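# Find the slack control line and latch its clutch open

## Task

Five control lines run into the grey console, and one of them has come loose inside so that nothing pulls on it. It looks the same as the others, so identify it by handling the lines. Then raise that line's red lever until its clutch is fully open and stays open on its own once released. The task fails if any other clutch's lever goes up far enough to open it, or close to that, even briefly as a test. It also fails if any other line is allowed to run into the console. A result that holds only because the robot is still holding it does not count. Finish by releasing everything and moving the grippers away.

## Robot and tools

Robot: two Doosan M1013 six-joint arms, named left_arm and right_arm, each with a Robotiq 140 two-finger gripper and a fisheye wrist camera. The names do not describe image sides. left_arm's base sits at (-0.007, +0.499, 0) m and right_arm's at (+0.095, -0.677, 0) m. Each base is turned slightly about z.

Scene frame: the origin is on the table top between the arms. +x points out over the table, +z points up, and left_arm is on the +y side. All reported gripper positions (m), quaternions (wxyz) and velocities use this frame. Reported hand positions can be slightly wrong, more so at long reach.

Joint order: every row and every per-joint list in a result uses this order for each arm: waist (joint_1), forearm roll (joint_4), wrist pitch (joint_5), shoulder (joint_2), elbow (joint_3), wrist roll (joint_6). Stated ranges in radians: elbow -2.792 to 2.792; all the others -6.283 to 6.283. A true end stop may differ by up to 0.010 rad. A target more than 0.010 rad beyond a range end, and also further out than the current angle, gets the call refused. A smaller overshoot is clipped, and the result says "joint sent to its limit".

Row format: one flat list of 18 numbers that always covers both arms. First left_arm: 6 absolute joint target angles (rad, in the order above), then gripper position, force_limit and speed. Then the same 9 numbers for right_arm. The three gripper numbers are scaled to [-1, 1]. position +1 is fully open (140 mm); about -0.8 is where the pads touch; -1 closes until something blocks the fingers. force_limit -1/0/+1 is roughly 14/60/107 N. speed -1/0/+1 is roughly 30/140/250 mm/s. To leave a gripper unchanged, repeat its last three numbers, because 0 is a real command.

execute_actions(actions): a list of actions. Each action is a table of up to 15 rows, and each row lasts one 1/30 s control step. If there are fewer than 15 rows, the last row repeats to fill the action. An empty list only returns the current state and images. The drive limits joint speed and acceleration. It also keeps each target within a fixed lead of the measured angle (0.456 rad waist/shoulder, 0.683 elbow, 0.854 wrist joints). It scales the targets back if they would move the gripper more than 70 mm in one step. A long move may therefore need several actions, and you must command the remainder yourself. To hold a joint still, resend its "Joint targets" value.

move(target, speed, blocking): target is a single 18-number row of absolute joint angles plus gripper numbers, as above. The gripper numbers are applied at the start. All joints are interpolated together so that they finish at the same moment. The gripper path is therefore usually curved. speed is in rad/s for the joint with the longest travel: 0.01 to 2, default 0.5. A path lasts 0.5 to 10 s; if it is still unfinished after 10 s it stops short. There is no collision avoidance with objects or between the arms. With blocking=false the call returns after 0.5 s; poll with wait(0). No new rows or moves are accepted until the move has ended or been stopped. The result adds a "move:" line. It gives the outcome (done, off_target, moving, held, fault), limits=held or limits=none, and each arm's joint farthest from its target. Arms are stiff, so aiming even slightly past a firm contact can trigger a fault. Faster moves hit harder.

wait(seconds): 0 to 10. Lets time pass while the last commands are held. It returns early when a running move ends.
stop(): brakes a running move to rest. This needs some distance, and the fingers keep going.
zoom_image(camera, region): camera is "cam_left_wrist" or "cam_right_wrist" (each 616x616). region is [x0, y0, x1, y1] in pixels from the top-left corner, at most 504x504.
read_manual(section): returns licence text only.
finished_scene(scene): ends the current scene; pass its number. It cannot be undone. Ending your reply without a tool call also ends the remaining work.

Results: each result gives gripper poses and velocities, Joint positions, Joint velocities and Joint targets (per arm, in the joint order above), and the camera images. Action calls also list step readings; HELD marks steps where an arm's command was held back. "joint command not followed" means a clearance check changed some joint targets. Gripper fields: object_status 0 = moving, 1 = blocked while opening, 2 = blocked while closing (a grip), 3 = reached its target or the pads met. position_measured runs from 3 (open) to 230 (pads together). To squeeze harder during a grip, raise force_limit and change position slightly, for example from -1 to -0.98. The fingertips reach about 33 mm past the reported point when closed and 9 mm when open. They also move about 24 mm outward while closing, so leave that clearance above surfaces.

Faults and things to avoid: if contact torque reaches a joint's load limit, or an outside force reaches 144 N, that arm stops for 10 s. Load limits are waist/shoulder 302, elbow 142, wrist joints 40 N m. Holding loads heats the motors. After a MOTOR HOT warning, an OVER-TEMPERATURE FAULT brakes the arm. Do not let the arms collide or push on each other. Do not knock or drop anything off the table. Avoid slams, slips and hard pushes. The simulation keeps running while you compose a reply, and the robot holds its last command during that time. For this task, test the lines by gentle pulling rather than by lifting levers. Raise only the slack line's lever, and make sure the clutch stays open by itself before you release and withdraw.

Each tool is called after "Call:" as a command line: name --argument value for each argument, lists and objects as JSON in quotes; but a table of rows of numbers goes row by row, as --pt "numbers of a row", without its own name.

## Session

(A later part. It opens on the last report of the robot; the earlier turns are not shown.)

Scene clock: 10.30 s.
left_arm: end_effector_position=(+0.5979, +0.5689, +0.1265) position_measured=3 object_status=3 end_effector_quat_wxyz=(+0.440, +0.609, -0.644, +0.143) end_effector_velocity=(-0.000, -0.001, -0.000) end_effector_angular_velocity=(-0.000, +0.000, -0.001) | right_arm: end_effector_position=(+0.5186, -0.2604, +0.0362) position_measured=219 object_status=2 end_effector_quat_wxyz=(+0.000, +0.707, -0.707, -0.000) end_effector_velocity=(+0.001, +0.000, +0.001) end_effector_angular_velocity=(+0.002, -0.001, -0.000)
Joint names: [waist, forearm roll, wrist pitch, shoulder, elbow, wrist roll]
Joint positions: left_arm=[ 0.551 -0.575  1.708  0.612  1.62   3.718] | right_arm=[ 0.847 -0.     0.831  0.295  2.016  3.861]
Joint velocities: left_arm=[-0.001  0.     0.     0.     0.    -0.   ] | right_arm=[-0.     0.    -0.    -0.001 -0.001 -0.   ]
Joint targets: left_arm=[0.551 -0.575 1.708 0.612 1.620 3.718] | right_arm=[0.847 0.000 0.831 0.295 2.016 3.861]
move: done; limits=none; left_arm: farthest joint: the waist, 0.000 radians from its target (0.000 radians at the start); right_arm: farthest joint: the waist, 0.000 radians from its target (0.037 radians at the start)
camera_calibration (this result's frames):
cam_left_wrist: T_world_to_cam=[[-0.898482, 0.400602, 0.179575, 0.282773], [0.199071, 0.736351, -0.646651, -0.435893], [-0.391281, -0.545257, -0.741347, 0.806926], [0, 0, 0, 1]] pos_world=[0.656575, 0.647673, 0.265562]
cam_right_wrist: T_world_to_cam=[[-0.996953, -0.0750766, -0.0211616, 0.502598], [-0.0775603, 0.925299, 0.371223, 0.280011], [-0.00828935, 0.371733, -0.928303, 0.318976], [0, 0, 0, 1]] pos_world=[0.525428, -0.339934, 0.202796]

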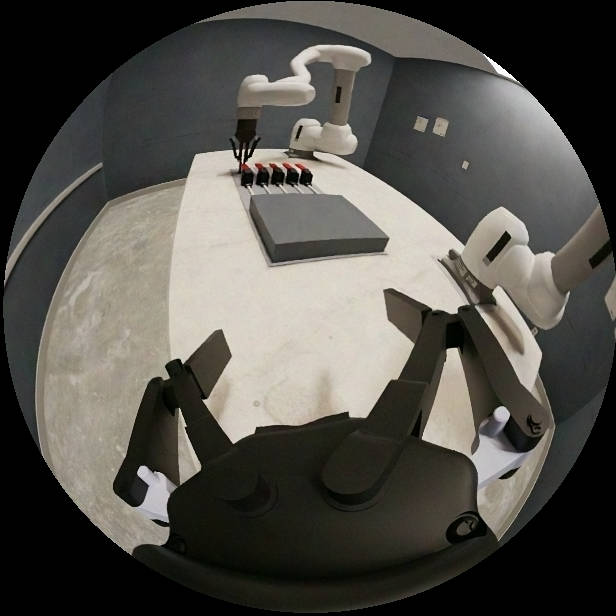

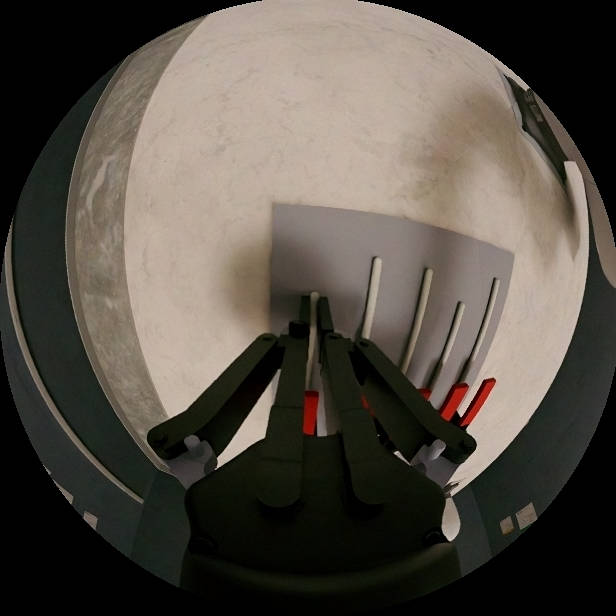

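Call:
move --target '[0.551,-0.575,1.708,0.612,1.62,3.718,1,0,0, 0.847,0,0.888,0.263,1.991,3.861,-0.3,-1,0]'

Call:
move --target '[0.551,-0.575,1.708,0.612,1.62,3.718,1,0,0, 0.9467,0,0.88,0.246,2.016,3.96,-0.3,-1,0]'

Call:
move --target '[0.551,-0.575,1.708,0.612,1.62,3.718,1,0,0, 0.9467,0,0.8227,0.278,2.0409,3.96,-0.3,-1,0]' --speed 0.15

Call:
move --target '[0.551,-0.575,1.708,0.612,1.62,3.718,1,0,0, 0.9467,0,0.8227,0.278,2.0409,3.96,-1,-1,0]'

Call:
move --target '[0.551,-0.575,1.708,0.612,1.62,3.718,1,0,0, 0.9098,0,0.8109,0.2475,2.0832,3.923,-1,-1,0]' --speed 0.05

Scene clock: 11.50 s.
left_arm: end_effector_position=(+0.5979, +0.5689, +0.1265) position_measured=3 object_status=3 end_effector_quat_wxyz=(+0.440, +0.609, -0.644, +0.143) end_effector_velocity=(+0.000, -0.000, +0.000) end_effector_angular_velocity=(-0.000, +0.001, +0.001) | right_arm: end_effector_position=(+0.5199, -0.2593, +0.0657) position_measured=167 object_status=3 end_effector_quat_wxyz=(+0.000, +0.707, -0.707, -0.000) end_effector_velocity=(+0.000, +0.000, +0.000) end_effector_angular_velocity=(+0.001, -0.000, -0.000)
Joint names: [waist, forearm roll, wrist pitch, shoulder, elbow, wrist roll]
Joint positions: left_arm=[ 0.551 -0.575  1.708  0.612  1.62   3.718] | right_arm=[0.847 0.    0.888 0.263 1.991 3.861]
Joint velocities: left_arm=[ 0.    -0.001  0.     0.     0.    -0.   ] | right_arm=[ 0.     0.     0.    -0.    -0.001 -0.   ]
Joint targets: left_arm=[0.551 -0.575 1.708 0.612 1.620 3.718] | right_arm=[0.847 0.000 0.888 0.263 1.991 3.861]
move: done; limits=none; left_arm: farthest joint: the waist, 0.000 radians from its target (0.000 radians at the start); right_arm: farthest joint: the waist, 0.000 radians from its target (0.000 radians at the start)
camera_calibration (this result's frames):
cam_left_wrist: T_world_to_cam=[[-0.898482, 0.400602, 0.179575, 0.282773], [0.199071, 0.736351, -0.646651, -0.435893], [-0.391281, -0.545256, -0.741347, 0.806927], [0, 0, 0, 1]] pos_world=[0.656575, 0.647673, 0.265562]
cam_right_wrist: T_world_to_cam=[[-0.996958, -0.0750369, -0.0210822, 0.504593], [-0.0774943, 0.92532, 0.371185, 0.268099], [-0.00834475, 0.371689, -0.92832, 0.346031], [0, 0, 0, 1]] pos_world=[0.526722, -0.33883, 0.232351]

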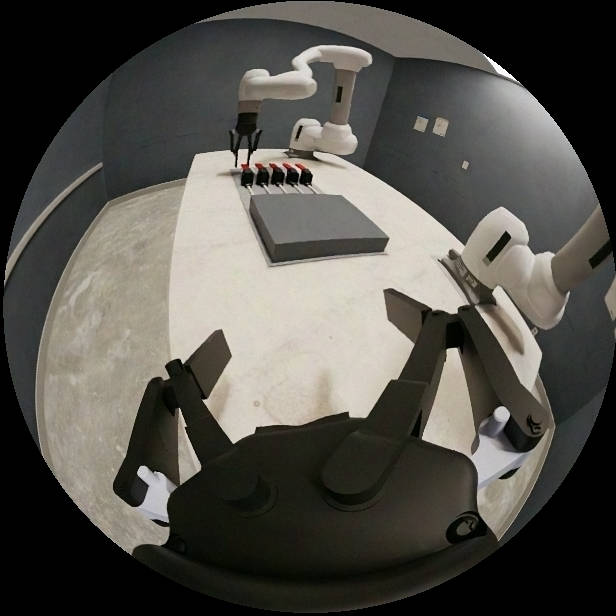

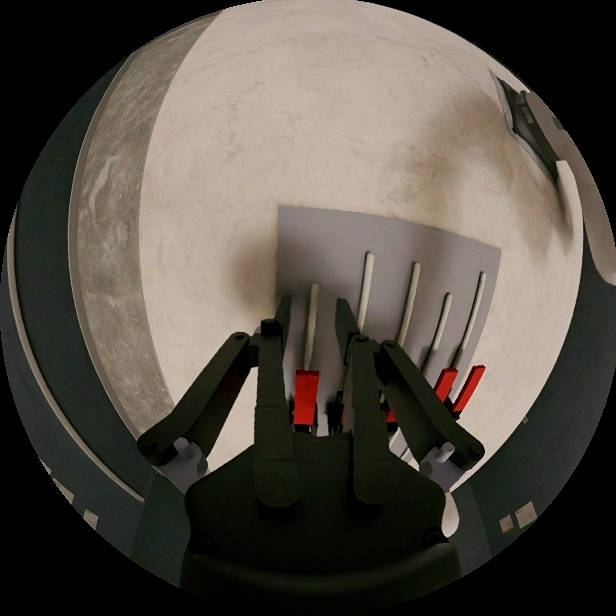

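Scene clock: 12.27 s.
left_arm: end_effector_position=(+0.5979, +0.5689, +0.1265) position_measured=3 object_status=3 end_effector_quat_wxyz=(+0.440, +0.609, -0.644, +0.143) end_effector_velocity=(+0.000, -0.000, +0.000) end_effector_angular_velocity=(+0.000, -0.000, -0.001) | right_arm: end_effector_position=(+0.4673, -0.2286, +0.0650) position_measured=167 object_status=3 end_effector_quat_wxyz=(+0.000, +0.707, -0.707, +0.000) end_effector_velocity=(-0.000, -0.000, -0.001) end_effector_angular_velocity=(-0.002, +0.001, +0.000)
Joint names: [waist, forearm roll, wrist pitch, shoulder, elbow, wrist roll]
Joint positions: left_arm=[ 0.551 -0.575  1.708  0.612  1.62   3.718] | right_arm=[0.947 0.    0.88  0.246 2.016 3.96 ]
Joint velocities: left_arm=[-0.001  0.    -0.    -0.     0.    -0.   ] | right_arm=[ 0.001 -0.     0.     0.002  0.     0.   ]
Joint targets: left_arm=[0.551 -0.575 1.708 0.612 1.620 3.718] | right_arm=[0.947 0.000 0.880 0.246 2.016 3.960]
move: done; limits=none; left_arm: farthest joint: the waist, 0.000 radians from its target (0.000 radians at the start); right_arm: farthest joint: the waist, 0.000 radians from its target (0.100 radians at the start)
camera_calibration (this result's frames):
cam_left_wrist: T_world_to_cam=[[-0.898482, 0.400603, 0.179575, 0.282773], [0.199071, 0.736351, -0.646651, -0.435893], [-0.391281, -0.545256, -0.741347, 0.806926], [0, 0, 0, 1]] pos_world=[0.656575, 0.647672, 0.265562]
cam_right_wrist: T_world_to_cam=[[-0.996907, -0.0756984, -0.0211447, 0.454334], [-0.0781315, 0.925268, 0.371181, 0.236214], [-0.00853326, 0.371685, -0.92832, 0.333557], [0, 0, 0, 1]] pos_world=[0.47423, -0.308147, 0.231576]

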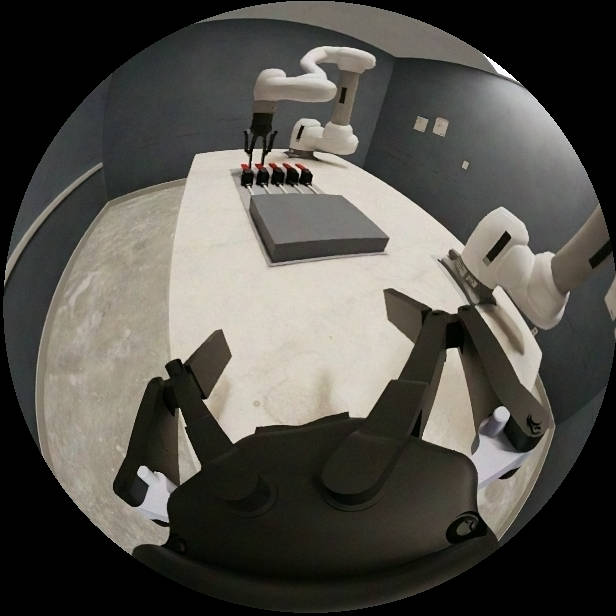

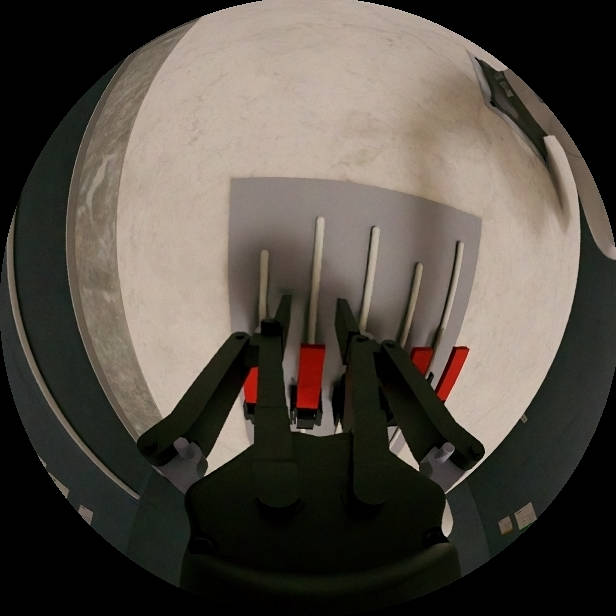

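Scene clock: 13.03 s.
left_arm: end_effector_position=(+0.5979, +0.5689, +0.1265) position_measured=3 object_status=3 end_effector_quat_wxyz=(+0.440, +0.609, -0.644, +0.143) end_effector_velocity=(-0.000, +0.001, +0.000) end_effector_angular_velocity=(+0.000, -0.000, +0.002) | right_arm: end_effector_position=(+0.4662, -0.2298, +0.0359) position_measured=167 object_status=3 end_effector_quat_wxyz=(-0.000, +0.707, -0.707, -0.000) end_effector_velocity=(-0.000, -0.000, +0.000) end_effector_angular_velocity=(+0.000, -0.000, -0.000)
Joint names: [waist, forearm roll, wrist pitch, shoulder, elbow, wrist roll]
Joint positions: left_arm=[ 0.551 -0.575  1.708  0.612  1.62   3.718] | right_arm=[0.947 0.    0.823 0.278 2.041 3.96 ]
Joint velocities: left_arm=[ 0.002  0.     0.    -0.     0.    -0.   ] | right_arm=[ 0.     0.    -0.    -0.001  0.001  0.   ]
Joint targets: left_arm=[0.551 -0.575 1.708 0.612 1.620 3.718] | right_arm=[0.947 0.000 0.823 0.278 2.041 3.960]
move: done; limits=none; left_arm: farthest joint: the waist, 0.000 radians from its target (0.000 radians at the start); right_arm: farthest joint: the waist, 0.000 radians from its target (0.000 radians at the start)
camera_calibration (this result's frames):
cam_left_wrist: T_world_to_cam=[[-0.898482, 0.400603, 0.179575, 0.282773], [0.199071, 0.736351, -0.646651, -0.435893], [-0.391281, -0.545257, -0.741347, 0.806927], [0, 0, 0, 1]] pos_world=[0.656575, 0.647672, 0.265562]
cam_right_wrist: T_world_to_cam=[[-0.996897, -0.0757384, -0.0214694, 0.452468], [-0.0782869, 0.925145, 0.371455, 0.248031], [-0.00827106, 0.371983, -0.928203, 0.306985], [0, 0, 0, 1]] pos_world=[0.47302, -0.309388, 0.202526]

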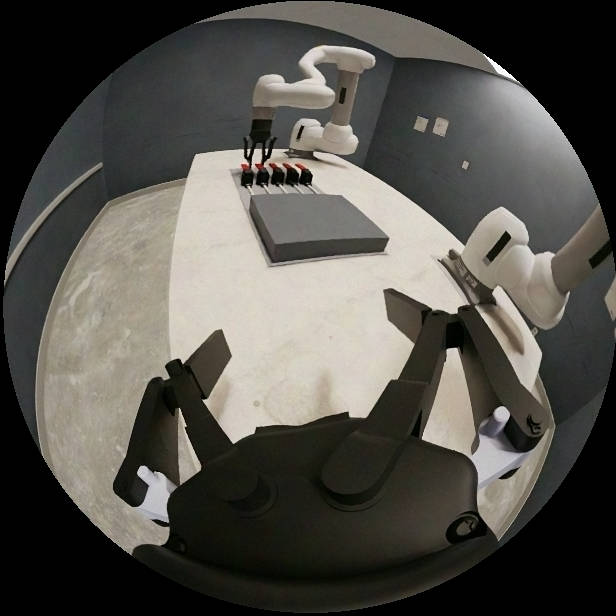

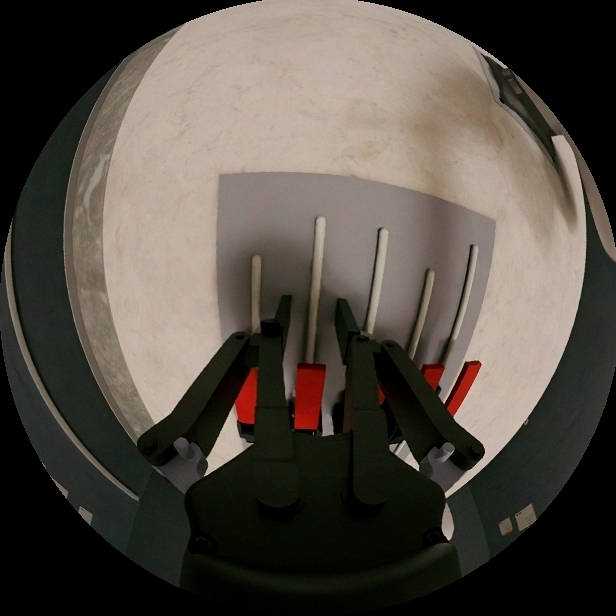

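Scene clock: 13.73 s.
left_arm: end_effector_position=(+0.5979, +0.5689, +0.1265) position_measured=3 object_status=3 end_effector_quat_wxyz=(+0.440, +0.609, -0.644, +0.143) end_effector_velocity=(+0.000, +0.001, +0.000) end_effector_angular_velocity=(+0.001, -0.000, +0.001) | right_arm: end_effector_position=(+0.4662, -0.2298, +0.0359) position_measured=219 object_status=2 end_effector_quat_wxyz=(-0.000, +0.707, -0.707, -0.000) end_effector_velocity=(-0.001, -0.001, -0.001) end_effector_angular_velocity=(-0.002, +0.001, +0.000)
Joint names: [waist, forearm roll, wrist pitch, shoulder, elbow, wrist roll]
Joint positions: left_arm=[ 0.551 -0.575  1.708  0.612  1.62   3.718] | right_arm=[0.947 0.    0.823 0.278 2.041 3.96 ]
Joint velocities: left_arm=[ 0.001  0.    -0.    -0.001 -0.    -0.001] | right_arm=[-0.    -0.    -0.    -0.     0.002 -0.   ]
Joint targets: left_arm=[0.551 -0.575 1.708 0.612 1.620 3.718] | right_arm=[0.947 0.000 0.823 0.278 2.041 3.960]
move: done; limits=none; left_arm: farthest joint: the waist, 0.000 radians from its target (0.000 radians at the start); right_arm: farthest joint: the waist, 0.000 radians from its target (0.000 radians at the start)
camera_calibration (this result's frames):
cam_left_wrist: T_world_to_cam=[[-0.898482, 0.400602, 0.179575, 0.282773], [0.19907, 0.736351, -0.646651, -0.435893], [-0.391281, -0.545257, -0.741347, 0.806927], [0, 0, 0, 1]] pos_world=[0.656575, 0.647673, 0.265562]
cam_right_wrist: T_world_to_cam=[[-0.996896, -0.0757371, -0.0214785, 0.45247], [-0.078289, 0.925141, 0.371462, 0.24803], [-0.00826284, 0.371991, -0.9282, 0.306978], [0, 0, 0, 1]] pos_world=[0.473021, -0.309387, 0.202521]

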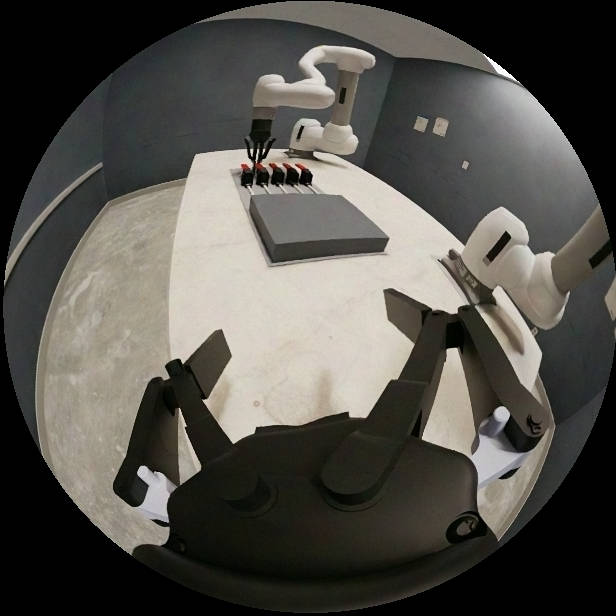

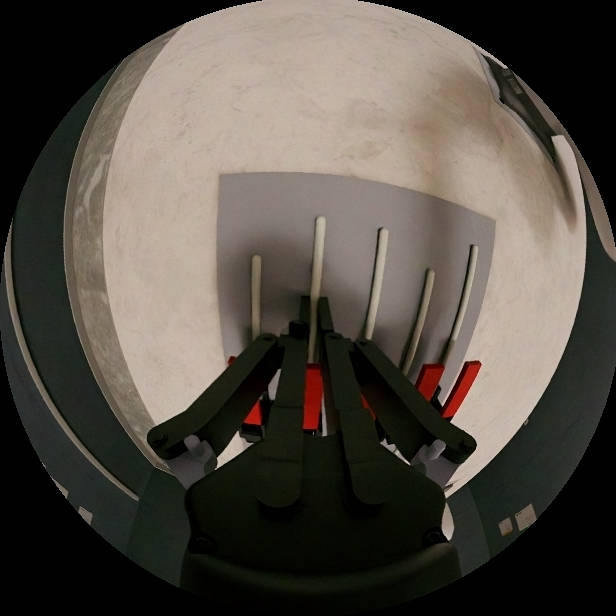

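Scene clock: 14.83 s.
left_arm: end_effector_position=(+0.5979, +0.5689, +0.1265) position_measured=3 object_status=3 end_effector_quat_wxyz=(+0.440, +0.609, -0.644, +0.143) end_effector_velocity=(+0.000, -0.000, -0.000) end_effector_angular_velocity=(+0.000, -0.000, -0.000) | right_arm: end_effector_position=(+0.4662, -0.2599, +0.0360) position_measured=219 object_status=2 end_effector_quat_wxyz=(-0.000, +0.707, -0.707, +0.000) end_effector_velocity=(+0.001, +0.001, +0.001) end_effector_angular_velocity=(+0.002, -0.001, -0.000)
Joint names: [waist, forearm roll, wrist pitch, shoulder, elbow, wrist roll]
Joint positions: left_arm=[ 0.551 -0.575  1.708  0.612  1.62   3.718] | right_arm=[ 0.91  -0.     0.811  0.248  2.083  3.923]
Joint velocities: left_arm=[-0.     0.    -0.001  0.    -0.     0.   ] | right_arm=[-0.     0.    -0.    -0.001 -0.001 -0.   ]
Joint targets: left_arm=[0.551 -0.575 1.708 0.612 1.620 3.718] | right_arm=[0.910 0.000 0.811 0.248 2.083 3.923]
move: done; limits=none; left_arm: farthest joint: the waist, 0.000 radians from its target (0.000 radians at the start); right_arm: farthest joint: the waist, 0.000 radians from its target (0.037 radians at the start)
camera_calibration (this result's frames):
cam_left_wrist: T_world_to_cam=[[-0.898482, 0.400602, 0.179575, 0.282773], [0.199071, 0.736351, -0.646651, -0.435893], [-0.391281, -0.545257, -0.741347, 0.806926], [0, 0, 0, 1]] pos_world=[0.656575, 0.647672, 0.265562]
cam_right_wrist: T_world_to_cam=[[-0.996887, -0.0758618, -0.0214847, 0.450239], [-0.0784071, 0.925137, 0.371448, 0.275834], [-0.00830245, 0.371976, -0.928205, 0.318244], [0, 0, 0, 1]] pos_world=[0.473107, -0.339408, 0.202611]

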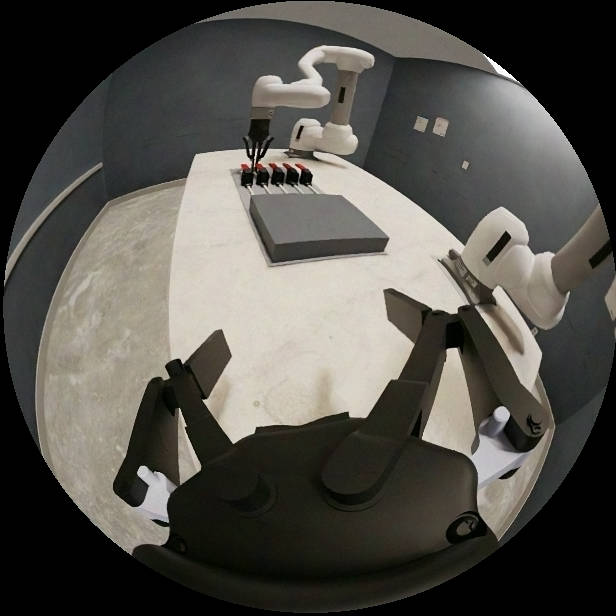

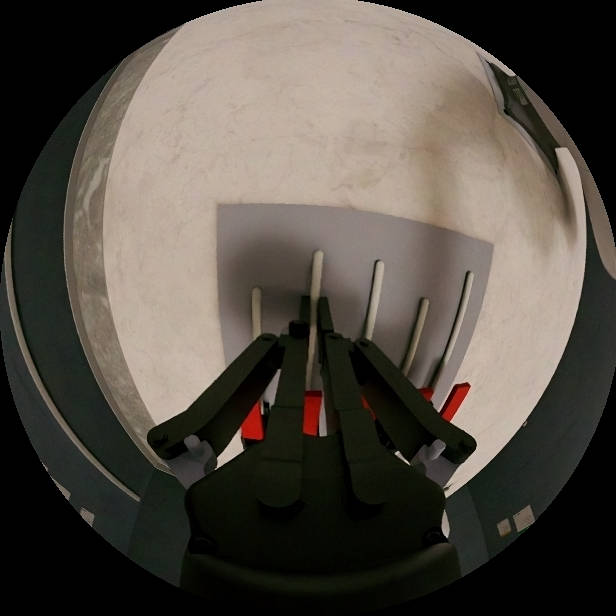

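Call:
move --target '[0.551,-0.575,1.708,0.612,1.62,3.718,1,0,0, 0.9098,0,0.868,0.2155,2.058,3.923,-0.3,-1,0]'

Call:
move --target '[0.551,-0.575,1.708,0.612,1.62,3.718,1,0,0, 1.0203,0,0.8625,0.2,2.079,4.034,-0.3,-1,0]'

Call:
move --target '[0.551,-0.575,1.708,0.612,1.62,3.718,1,0,0, 1.0203,0,0.8055,0.2331,2.103,4.034,-0.3,-1,0]' --speed 0.15

Call:
move --target '[0.551,-0.575,1.708,0.612,1.62,3.718,1,0,0, 1.0203,0,0.8055,0.2331,2.103,4.034,-1,-1,0]'

Call:
move --target '[0.551,-0.575,1.708,0.612,1.62,3.718,1,0,0, 0.9842,0,0.7946,0.2002,2.1468,3.998,-1,-1,0]' --speed 0.05

Scene clock: 15.97 s.
left_arm: end_effector_position=(+0.5979, +0.5689, +0.1265) position_measured=3 object_status=3 end_effector_quat_wxyz=(+0.440, +0.609, -0.644, +0.143) end_effector_velocity=(+0.000, +0.000, -0.000) end_effector_angular_velocity=(-0.000, +0.000, +0.001) | right_arm: end_effector_position=(+0.4677, -0.2584, +0.0643) position_measured=167 object_status=3 end_effector_quat_wxyz=(-0.000, +0.707, -0.707, -0.000) end_effector_velocity=(+0.000, +0.001, +0.000) end_effector_angular_velocity=(+0.000, -0.000, -0.000)
Joint names: [waist, forearm roll, wrist pitch, shoulder, elbow, wrist roll]
Joint positions: left_arm=[ 0.551 -0.575  1.708  0.612  1.62   3.718] | right_arm=[0.91  0.    0.868 0.216 2.058 3.923]
Joint velocities: left_arm=[ 0.    -0.    -0.     0.001 -0.    -0.   ] | right_arm=[ 0.     0.     0.     0.001 -0.001  0.   ]
Joint targets: left_arm=[0.551 -0.575 1.708 0.612 1.620 3.718] | right_arm=[0.910 0.000 0.868 0.215 2.058 3.923]
move: done; limits=none; left_arm: farthest joint: the waist, 0.000 radians from its target (0.000 radians at the start); right_arm: farthest joint: the waist, 0.000 radians from its target (0.000 radians at the start)
camera_calibration (this result's frames):
cam_left_wrist: T_world_to_cam=[[-0.898482, 0.400603, 0.179575, 0.282773], [0.199071, 0.736351, -0.646651, -0.435893], [-0.391281, -0.545257, -0.741347, 0.806926], [0, 0, 0, 1]] pos_world=[0.656575, 0.647672, 0.265562]
cam_right_wrist: T_world_to_cam=[[-0.99689, -0.0758271, -0.0214806, 0.452411], [-0.0783733, 0.925135, 0.371462, 0.264103], [-0.00829444, 0.37199, -0.9282, 0.344006], [0, 0, 0, 1]] pos_world=[0.474555, -0.337992, 0.230921]

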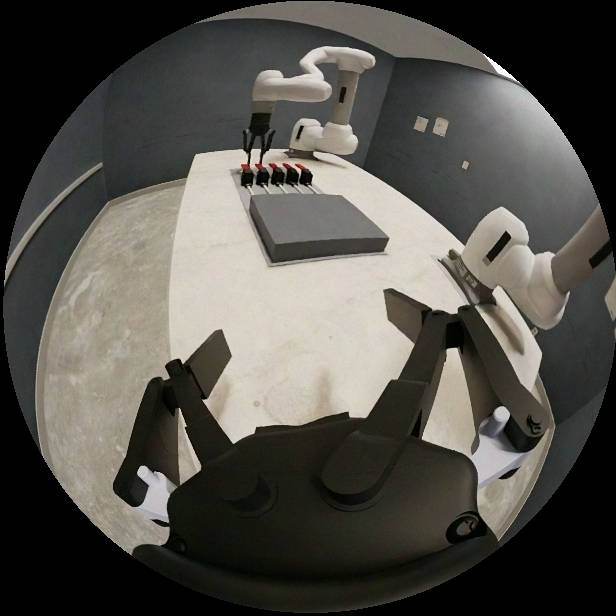

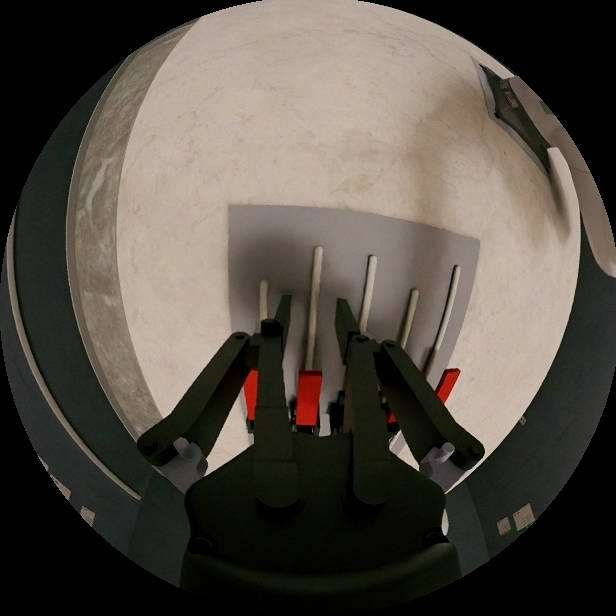

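Scene clock: 16.73 s.
left_arm: end_effector_position=(+0.5979, +0.5689, +0.1265) position_measured=3 object_status=3 end_effector_quat_wxyz=(+0.440, +0.609, -0.644, +0.143) end_effector_velocity=(+0.000, -0.000, +0.001) end_effector_angular_velocity=(-0.000, -0.001, -0.000) | right_arm: end_effector_position=(+0.4122, -0.2288, +0.0640) position_measured=167 object_status=3 end_effector_quat_wxyz=(-0.000, +0.707, -0.707, -0.000) end_effector_velocity=(-0.001, -0.000, -0.000) end_effector_angular_velocity=(-0.000, +0.001, -0.000)
Joint names: [waist, forearm roll, wrist pitch, shoulder, elbow, wrist roll]
Joint positions: left_arm=[ 0.551 -0.575  1.708  0.612  1.62   3.718] | right_arm=[1.02  0.    0.862 0.2   2.079 4.034]
Joint velocities: left_arm=[-0.001 -0.    -0.    -0.001 -0.     0.   ] | right_arm=[ 0.001  0.     0.    -0.     0.001  0.   ]
Joint targets: left_arm=[0.551 -0.575 1.708 0.612 1.620 3.718] | right_arm=[1.020 0.000 0.863 0.200 2.079 4.034]
move: done; limits=none; left_arm: farthest joint: the waist, 0.000 radians from its target (0.000 radians at the start); right_arm: farthest joint: the waist, 0.000 radians from its target (0.111 radians at the start)
camera_calibration (this result's frames):
cam_left_wrist: T_world_to_cam=[[-0.898482, 0.400603, 0.179575, 0.282773], [0.199071, 0.736351, -0.646651, -0.435893], [-0.391281, -0.545256, -0.741347, 0.806926], [0, 0, 0, 1]] pos_world=[0.656575, 0.647672, 0.265562]
cam_right_wrist: T_world_to_cam=[[-0.99693, -0.0752901, -0.0215077, 0.399441], [-0.0778847, 0.925162, 0.371495, 0.232238], [-0.00807177, 0.37203, -0.928186, 0.332121], [0, 0, 0, 1]] pos_world=[0.418983, -0.308343, 0.230586]

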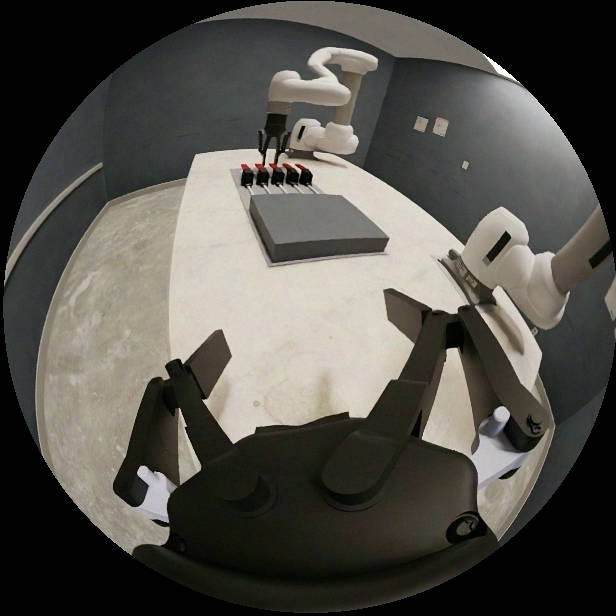

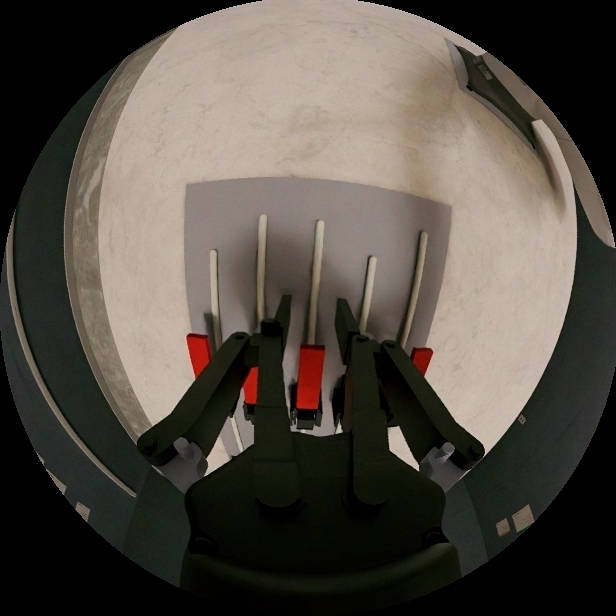

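Scene clock: 17.50 s.
left_arm: end_effector_position=(+0.5979, +0.5689, +0.1265) position_measured=3 object_status=3 end_effector_quat_wxyz=(+0.440, +0.609, -0.644, +0.143) end_effector_velocity=(+0.000, +0.000, +0.000) end_effector_angular_velocity=(-0.000, -0.001, -0.000) | right_arm: end_effector_position=(+0.4112, -0.2299, +0.0360) position_measured=167 object_status=3 end_effector_quat_wxyz=(-0.000, +0.707, -0.707, -0.000) end_effector_velocity=(-0.001, -0.001, -0.001) end_effector_angular_velocity=(-0.002, +0.001, +0.000)
Joint names: [waist, forearm roll, wrist pitch, shoulder, elbow, wrist roll]
Joint positions: left_arm=[ 0.551 -0.575  1.708  0.612  1.62   3.718] | right_arm=[1.02  0.    0.806 0.233 2.103 4.034]
Joint velocities: left_arm=[ 0.    -0.     0.    -0.     0.     0.001] | right_arm=[ 0.    -0.    -0.     0.     0.002 -0.   ]
Joint targets: left_arm=[0.551 -0.575 1.708 0.612 1.620 3.718] | right_arm=[1.020 0.000 0.805 0.233 2.103 4.034]
move: done; limits=none; left_arm: farthest joint: the waist, 0.000 radians from its target (0.000 radians at the start); right_arm: farthest joint: the waist, 0.000 radians from its target (0.000 radians at the start)
camera_calibration (this result's frames):
cam_left_wrist: T_world_to_cam=[[-0.898482, 0.400603, 0.179575, 0.282773], [0.199071, 0.736351, -0.646651, -0.435893], [-0.391281, -0.545256, -0.741347, 0.806926], [0, 0, 0, 1]] pos_world=[0.656575, 0.647672, 0.265562]
cam_right_wrist: T_world_to_cam=[[-0.996927, -0.0753402, -0.0214668, 0.397817], [-0.0779163, 0.925176, 0.371455, 0.243601], [-0.00812491, 0.371986, -0.928203, 0.306524], [0, 0, 0, 1]] pos_world=[0.418066, -0.309424, 0.20257]

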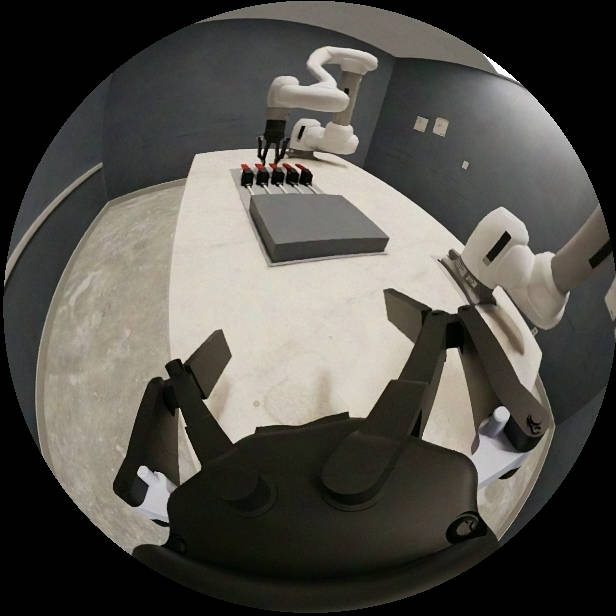

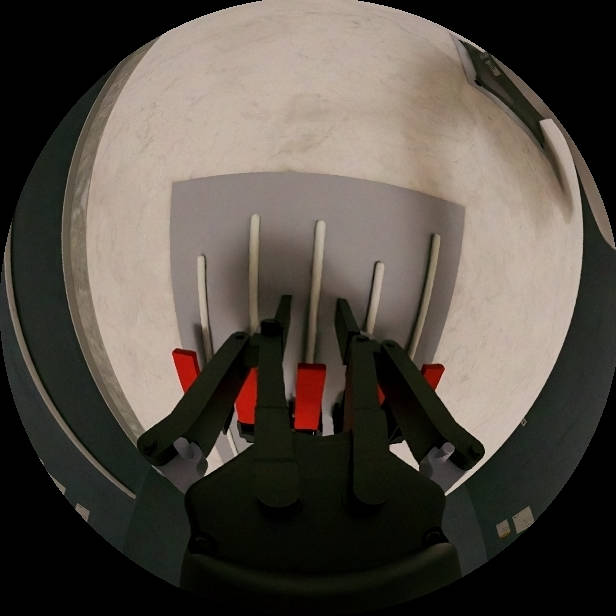

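Scene clock: 18.20 s.
left_arm: end_effector_position=(+0.5979, +0.5689, +0.1265) position_measured=3 object_status=3 end_effector_quat_wxyz=(+0.440, +0.609, -0.644, +0.143) end_effector_velocity=(+0.000, -0.001, -0.000) end_effector_angular_velocity=(+0.000, -0.000, -0.001) | right_arm: end_effector_position=(+0.4112, -0.2299, +0.0360) position_measured=219 object_status=2 end_effector_quat_wxyz=(-0.000, +0.707, -0.707, -0.000) end_effector_velocity=(-0.000, -0.000, -0.000) end_effector_angular_velocity=(-0.000, +0.000, -0.000)
Joint names: [waist, forearm roll, wrist pitch, shoulder, elbow, wrist roll]
Joint positions: left_arm=[ 0.551 -0.575  1.708  0.612  1.62   3.718] | right_arm=[1.02  0.    0.805 0.233 2.103 4.034]
Joint velocities: left_arm=[-0.001 -0.    -0.     0.    -0.    -0.   ] | right_arm=[-0.     0.    -0.    -0.     0.001 -0.   ]
Joint targets: left_arm=[0.551 -0.575 1.708 0.612 1.620 3.718] | right_arm=[1.020 0.000 0.805 0.233 2.103 4.034]
move: done; limits=none; left_arm: farthest joint: the waist, 0.000 radians from its target (0.000 radians at the start); right_arm: farthest joint: the waist, 0.000 radians from its target (0.000 radians at the start)
camera_calibration (this result's frames):
cam_left_wrist: T_world_to_cam=[[-0.898482, 0.400602, 0.179575, 0.282773], [0.199071, 0.736351, -0.646651, -0.435893], [-0.391281, -0.545256, -0.741347, 0.806926], [0, 0, 0, 1]] pos_world=[0.656575, 0.647673, 0.265562]
cam_right_wrist: T_world_to_cam=[[-0.996927, -0.0753393, -0.0214719, 0.397818], [-0.0779173, 0.925174, 0.37146, 0.243601], [-0.00812023, 0.371991, -0.928201, 0.306519], [0, 0, 0, 1]] pos_world=[0.418066, -0.309424, 0.202565]

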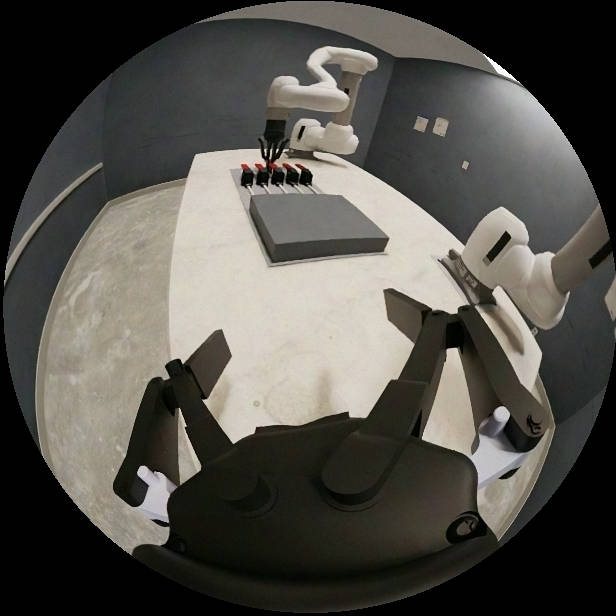

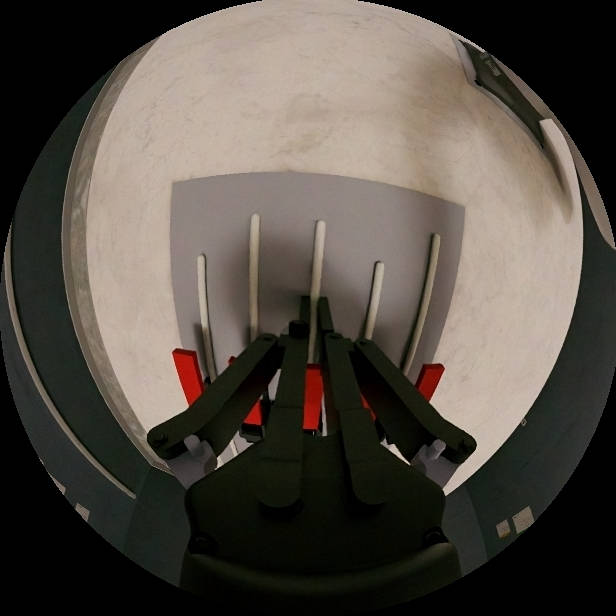

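Scene clock: 19.33 s.
left_arm: end_effector_position=(+0.5979, +0.5689, +0.1265) position_measured=3 object_status=3 end_effector_quat_wxyz=(+0.440, +0.609, -0.644, +0.143) end_effector_velocity=(-0.000, +0.001, +0.000) end_effector_angular_velocity=(-0.000, +0.000, +0.001) | right_arm: end_effector_position=(+0.4113, -0.2598, +0.0360) position_measured=219 object_status=2 end_effector_quat_wxyz=(-0.000, +0.707, -0.707, -0.000) end_effector_velocity=(-0.000, -0.001, +0.000) end_effector_angular_velocity=(+0.000, -0.000, -0.000)
Joint names: [waist, forearm roll, wrist pitch, shoulder, elbow, wrist roll]
Joint positions: left_arm=[ 0.551 -0.575  1.708  0.612  1.62   3.718] | right_arm=[ 0.984 -0.     0.795  0.2    2.147  3.998]
Joint velocities: left_arm=[ 0.001 -0.     0.     0.    -0.    -0.   ] | right_arm=[-0.     0.    -0.    -0.001  0.001 -0.   ]
Joint targets: left_arm=[0.551 -0.575 1.708 0.612 1.620 3.718] | right_arm=[0.984 0.000 0.795 0.200 2.147 3.998]
move: done; limits=none; left_arm: farthest joint: the waist, 0.000 radians from its target (0.000 radians at the start); right_arm: farthest joint: the waist, 0.000 radians from its target (0.036 radians at the start)
camera_calibration (this result's frames):
cam_left_wrist: T_world_to_cam=[[-0.898482, 0.400602, 0.179575, 0.282773], [0.199071, 0.736351, -0.646651, -0.435893], [-0.391281, -0.545257, -0.741347, 0.806926], [0, 0, 0, 1]] pos_world=[0.656575, 0.647673, 0.265562]
cam_right_wrist: T_world_to_cam=[[-0.996933, -0.0752565, -0.0214821, 0.395683], [-0.0778443, 0.925181, 0.371458, 0.271271], [-0.00807976, 0.371991, -0.928201, 0.317644], [0, 0, 0, 1]] pos_world=[0.418153, -0.339358, 0.202572]

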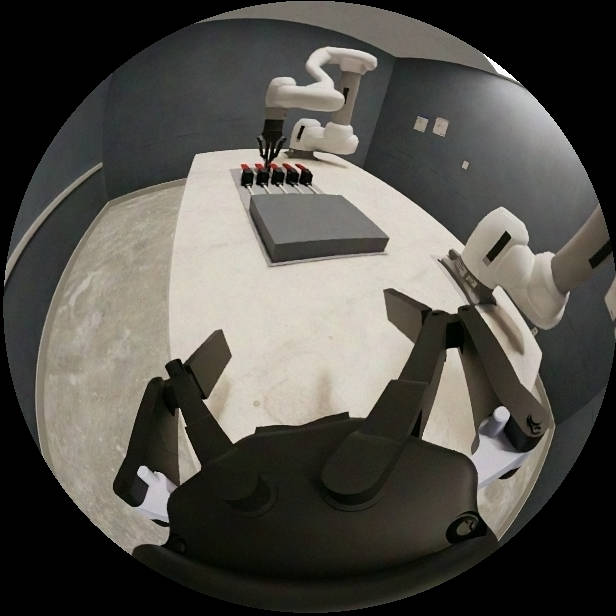

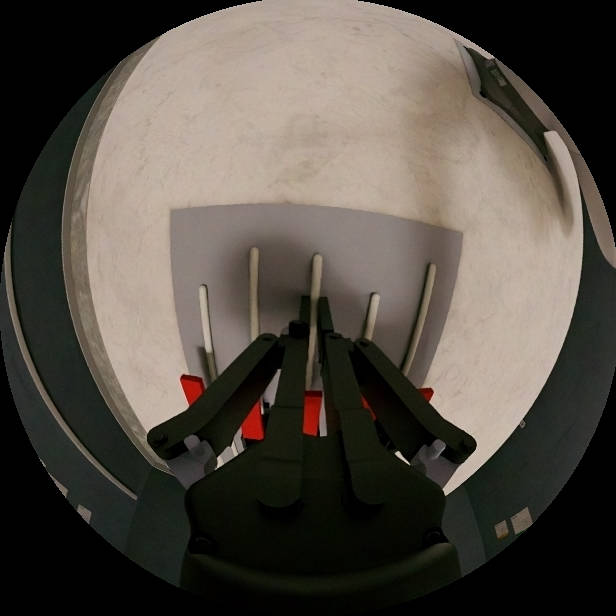

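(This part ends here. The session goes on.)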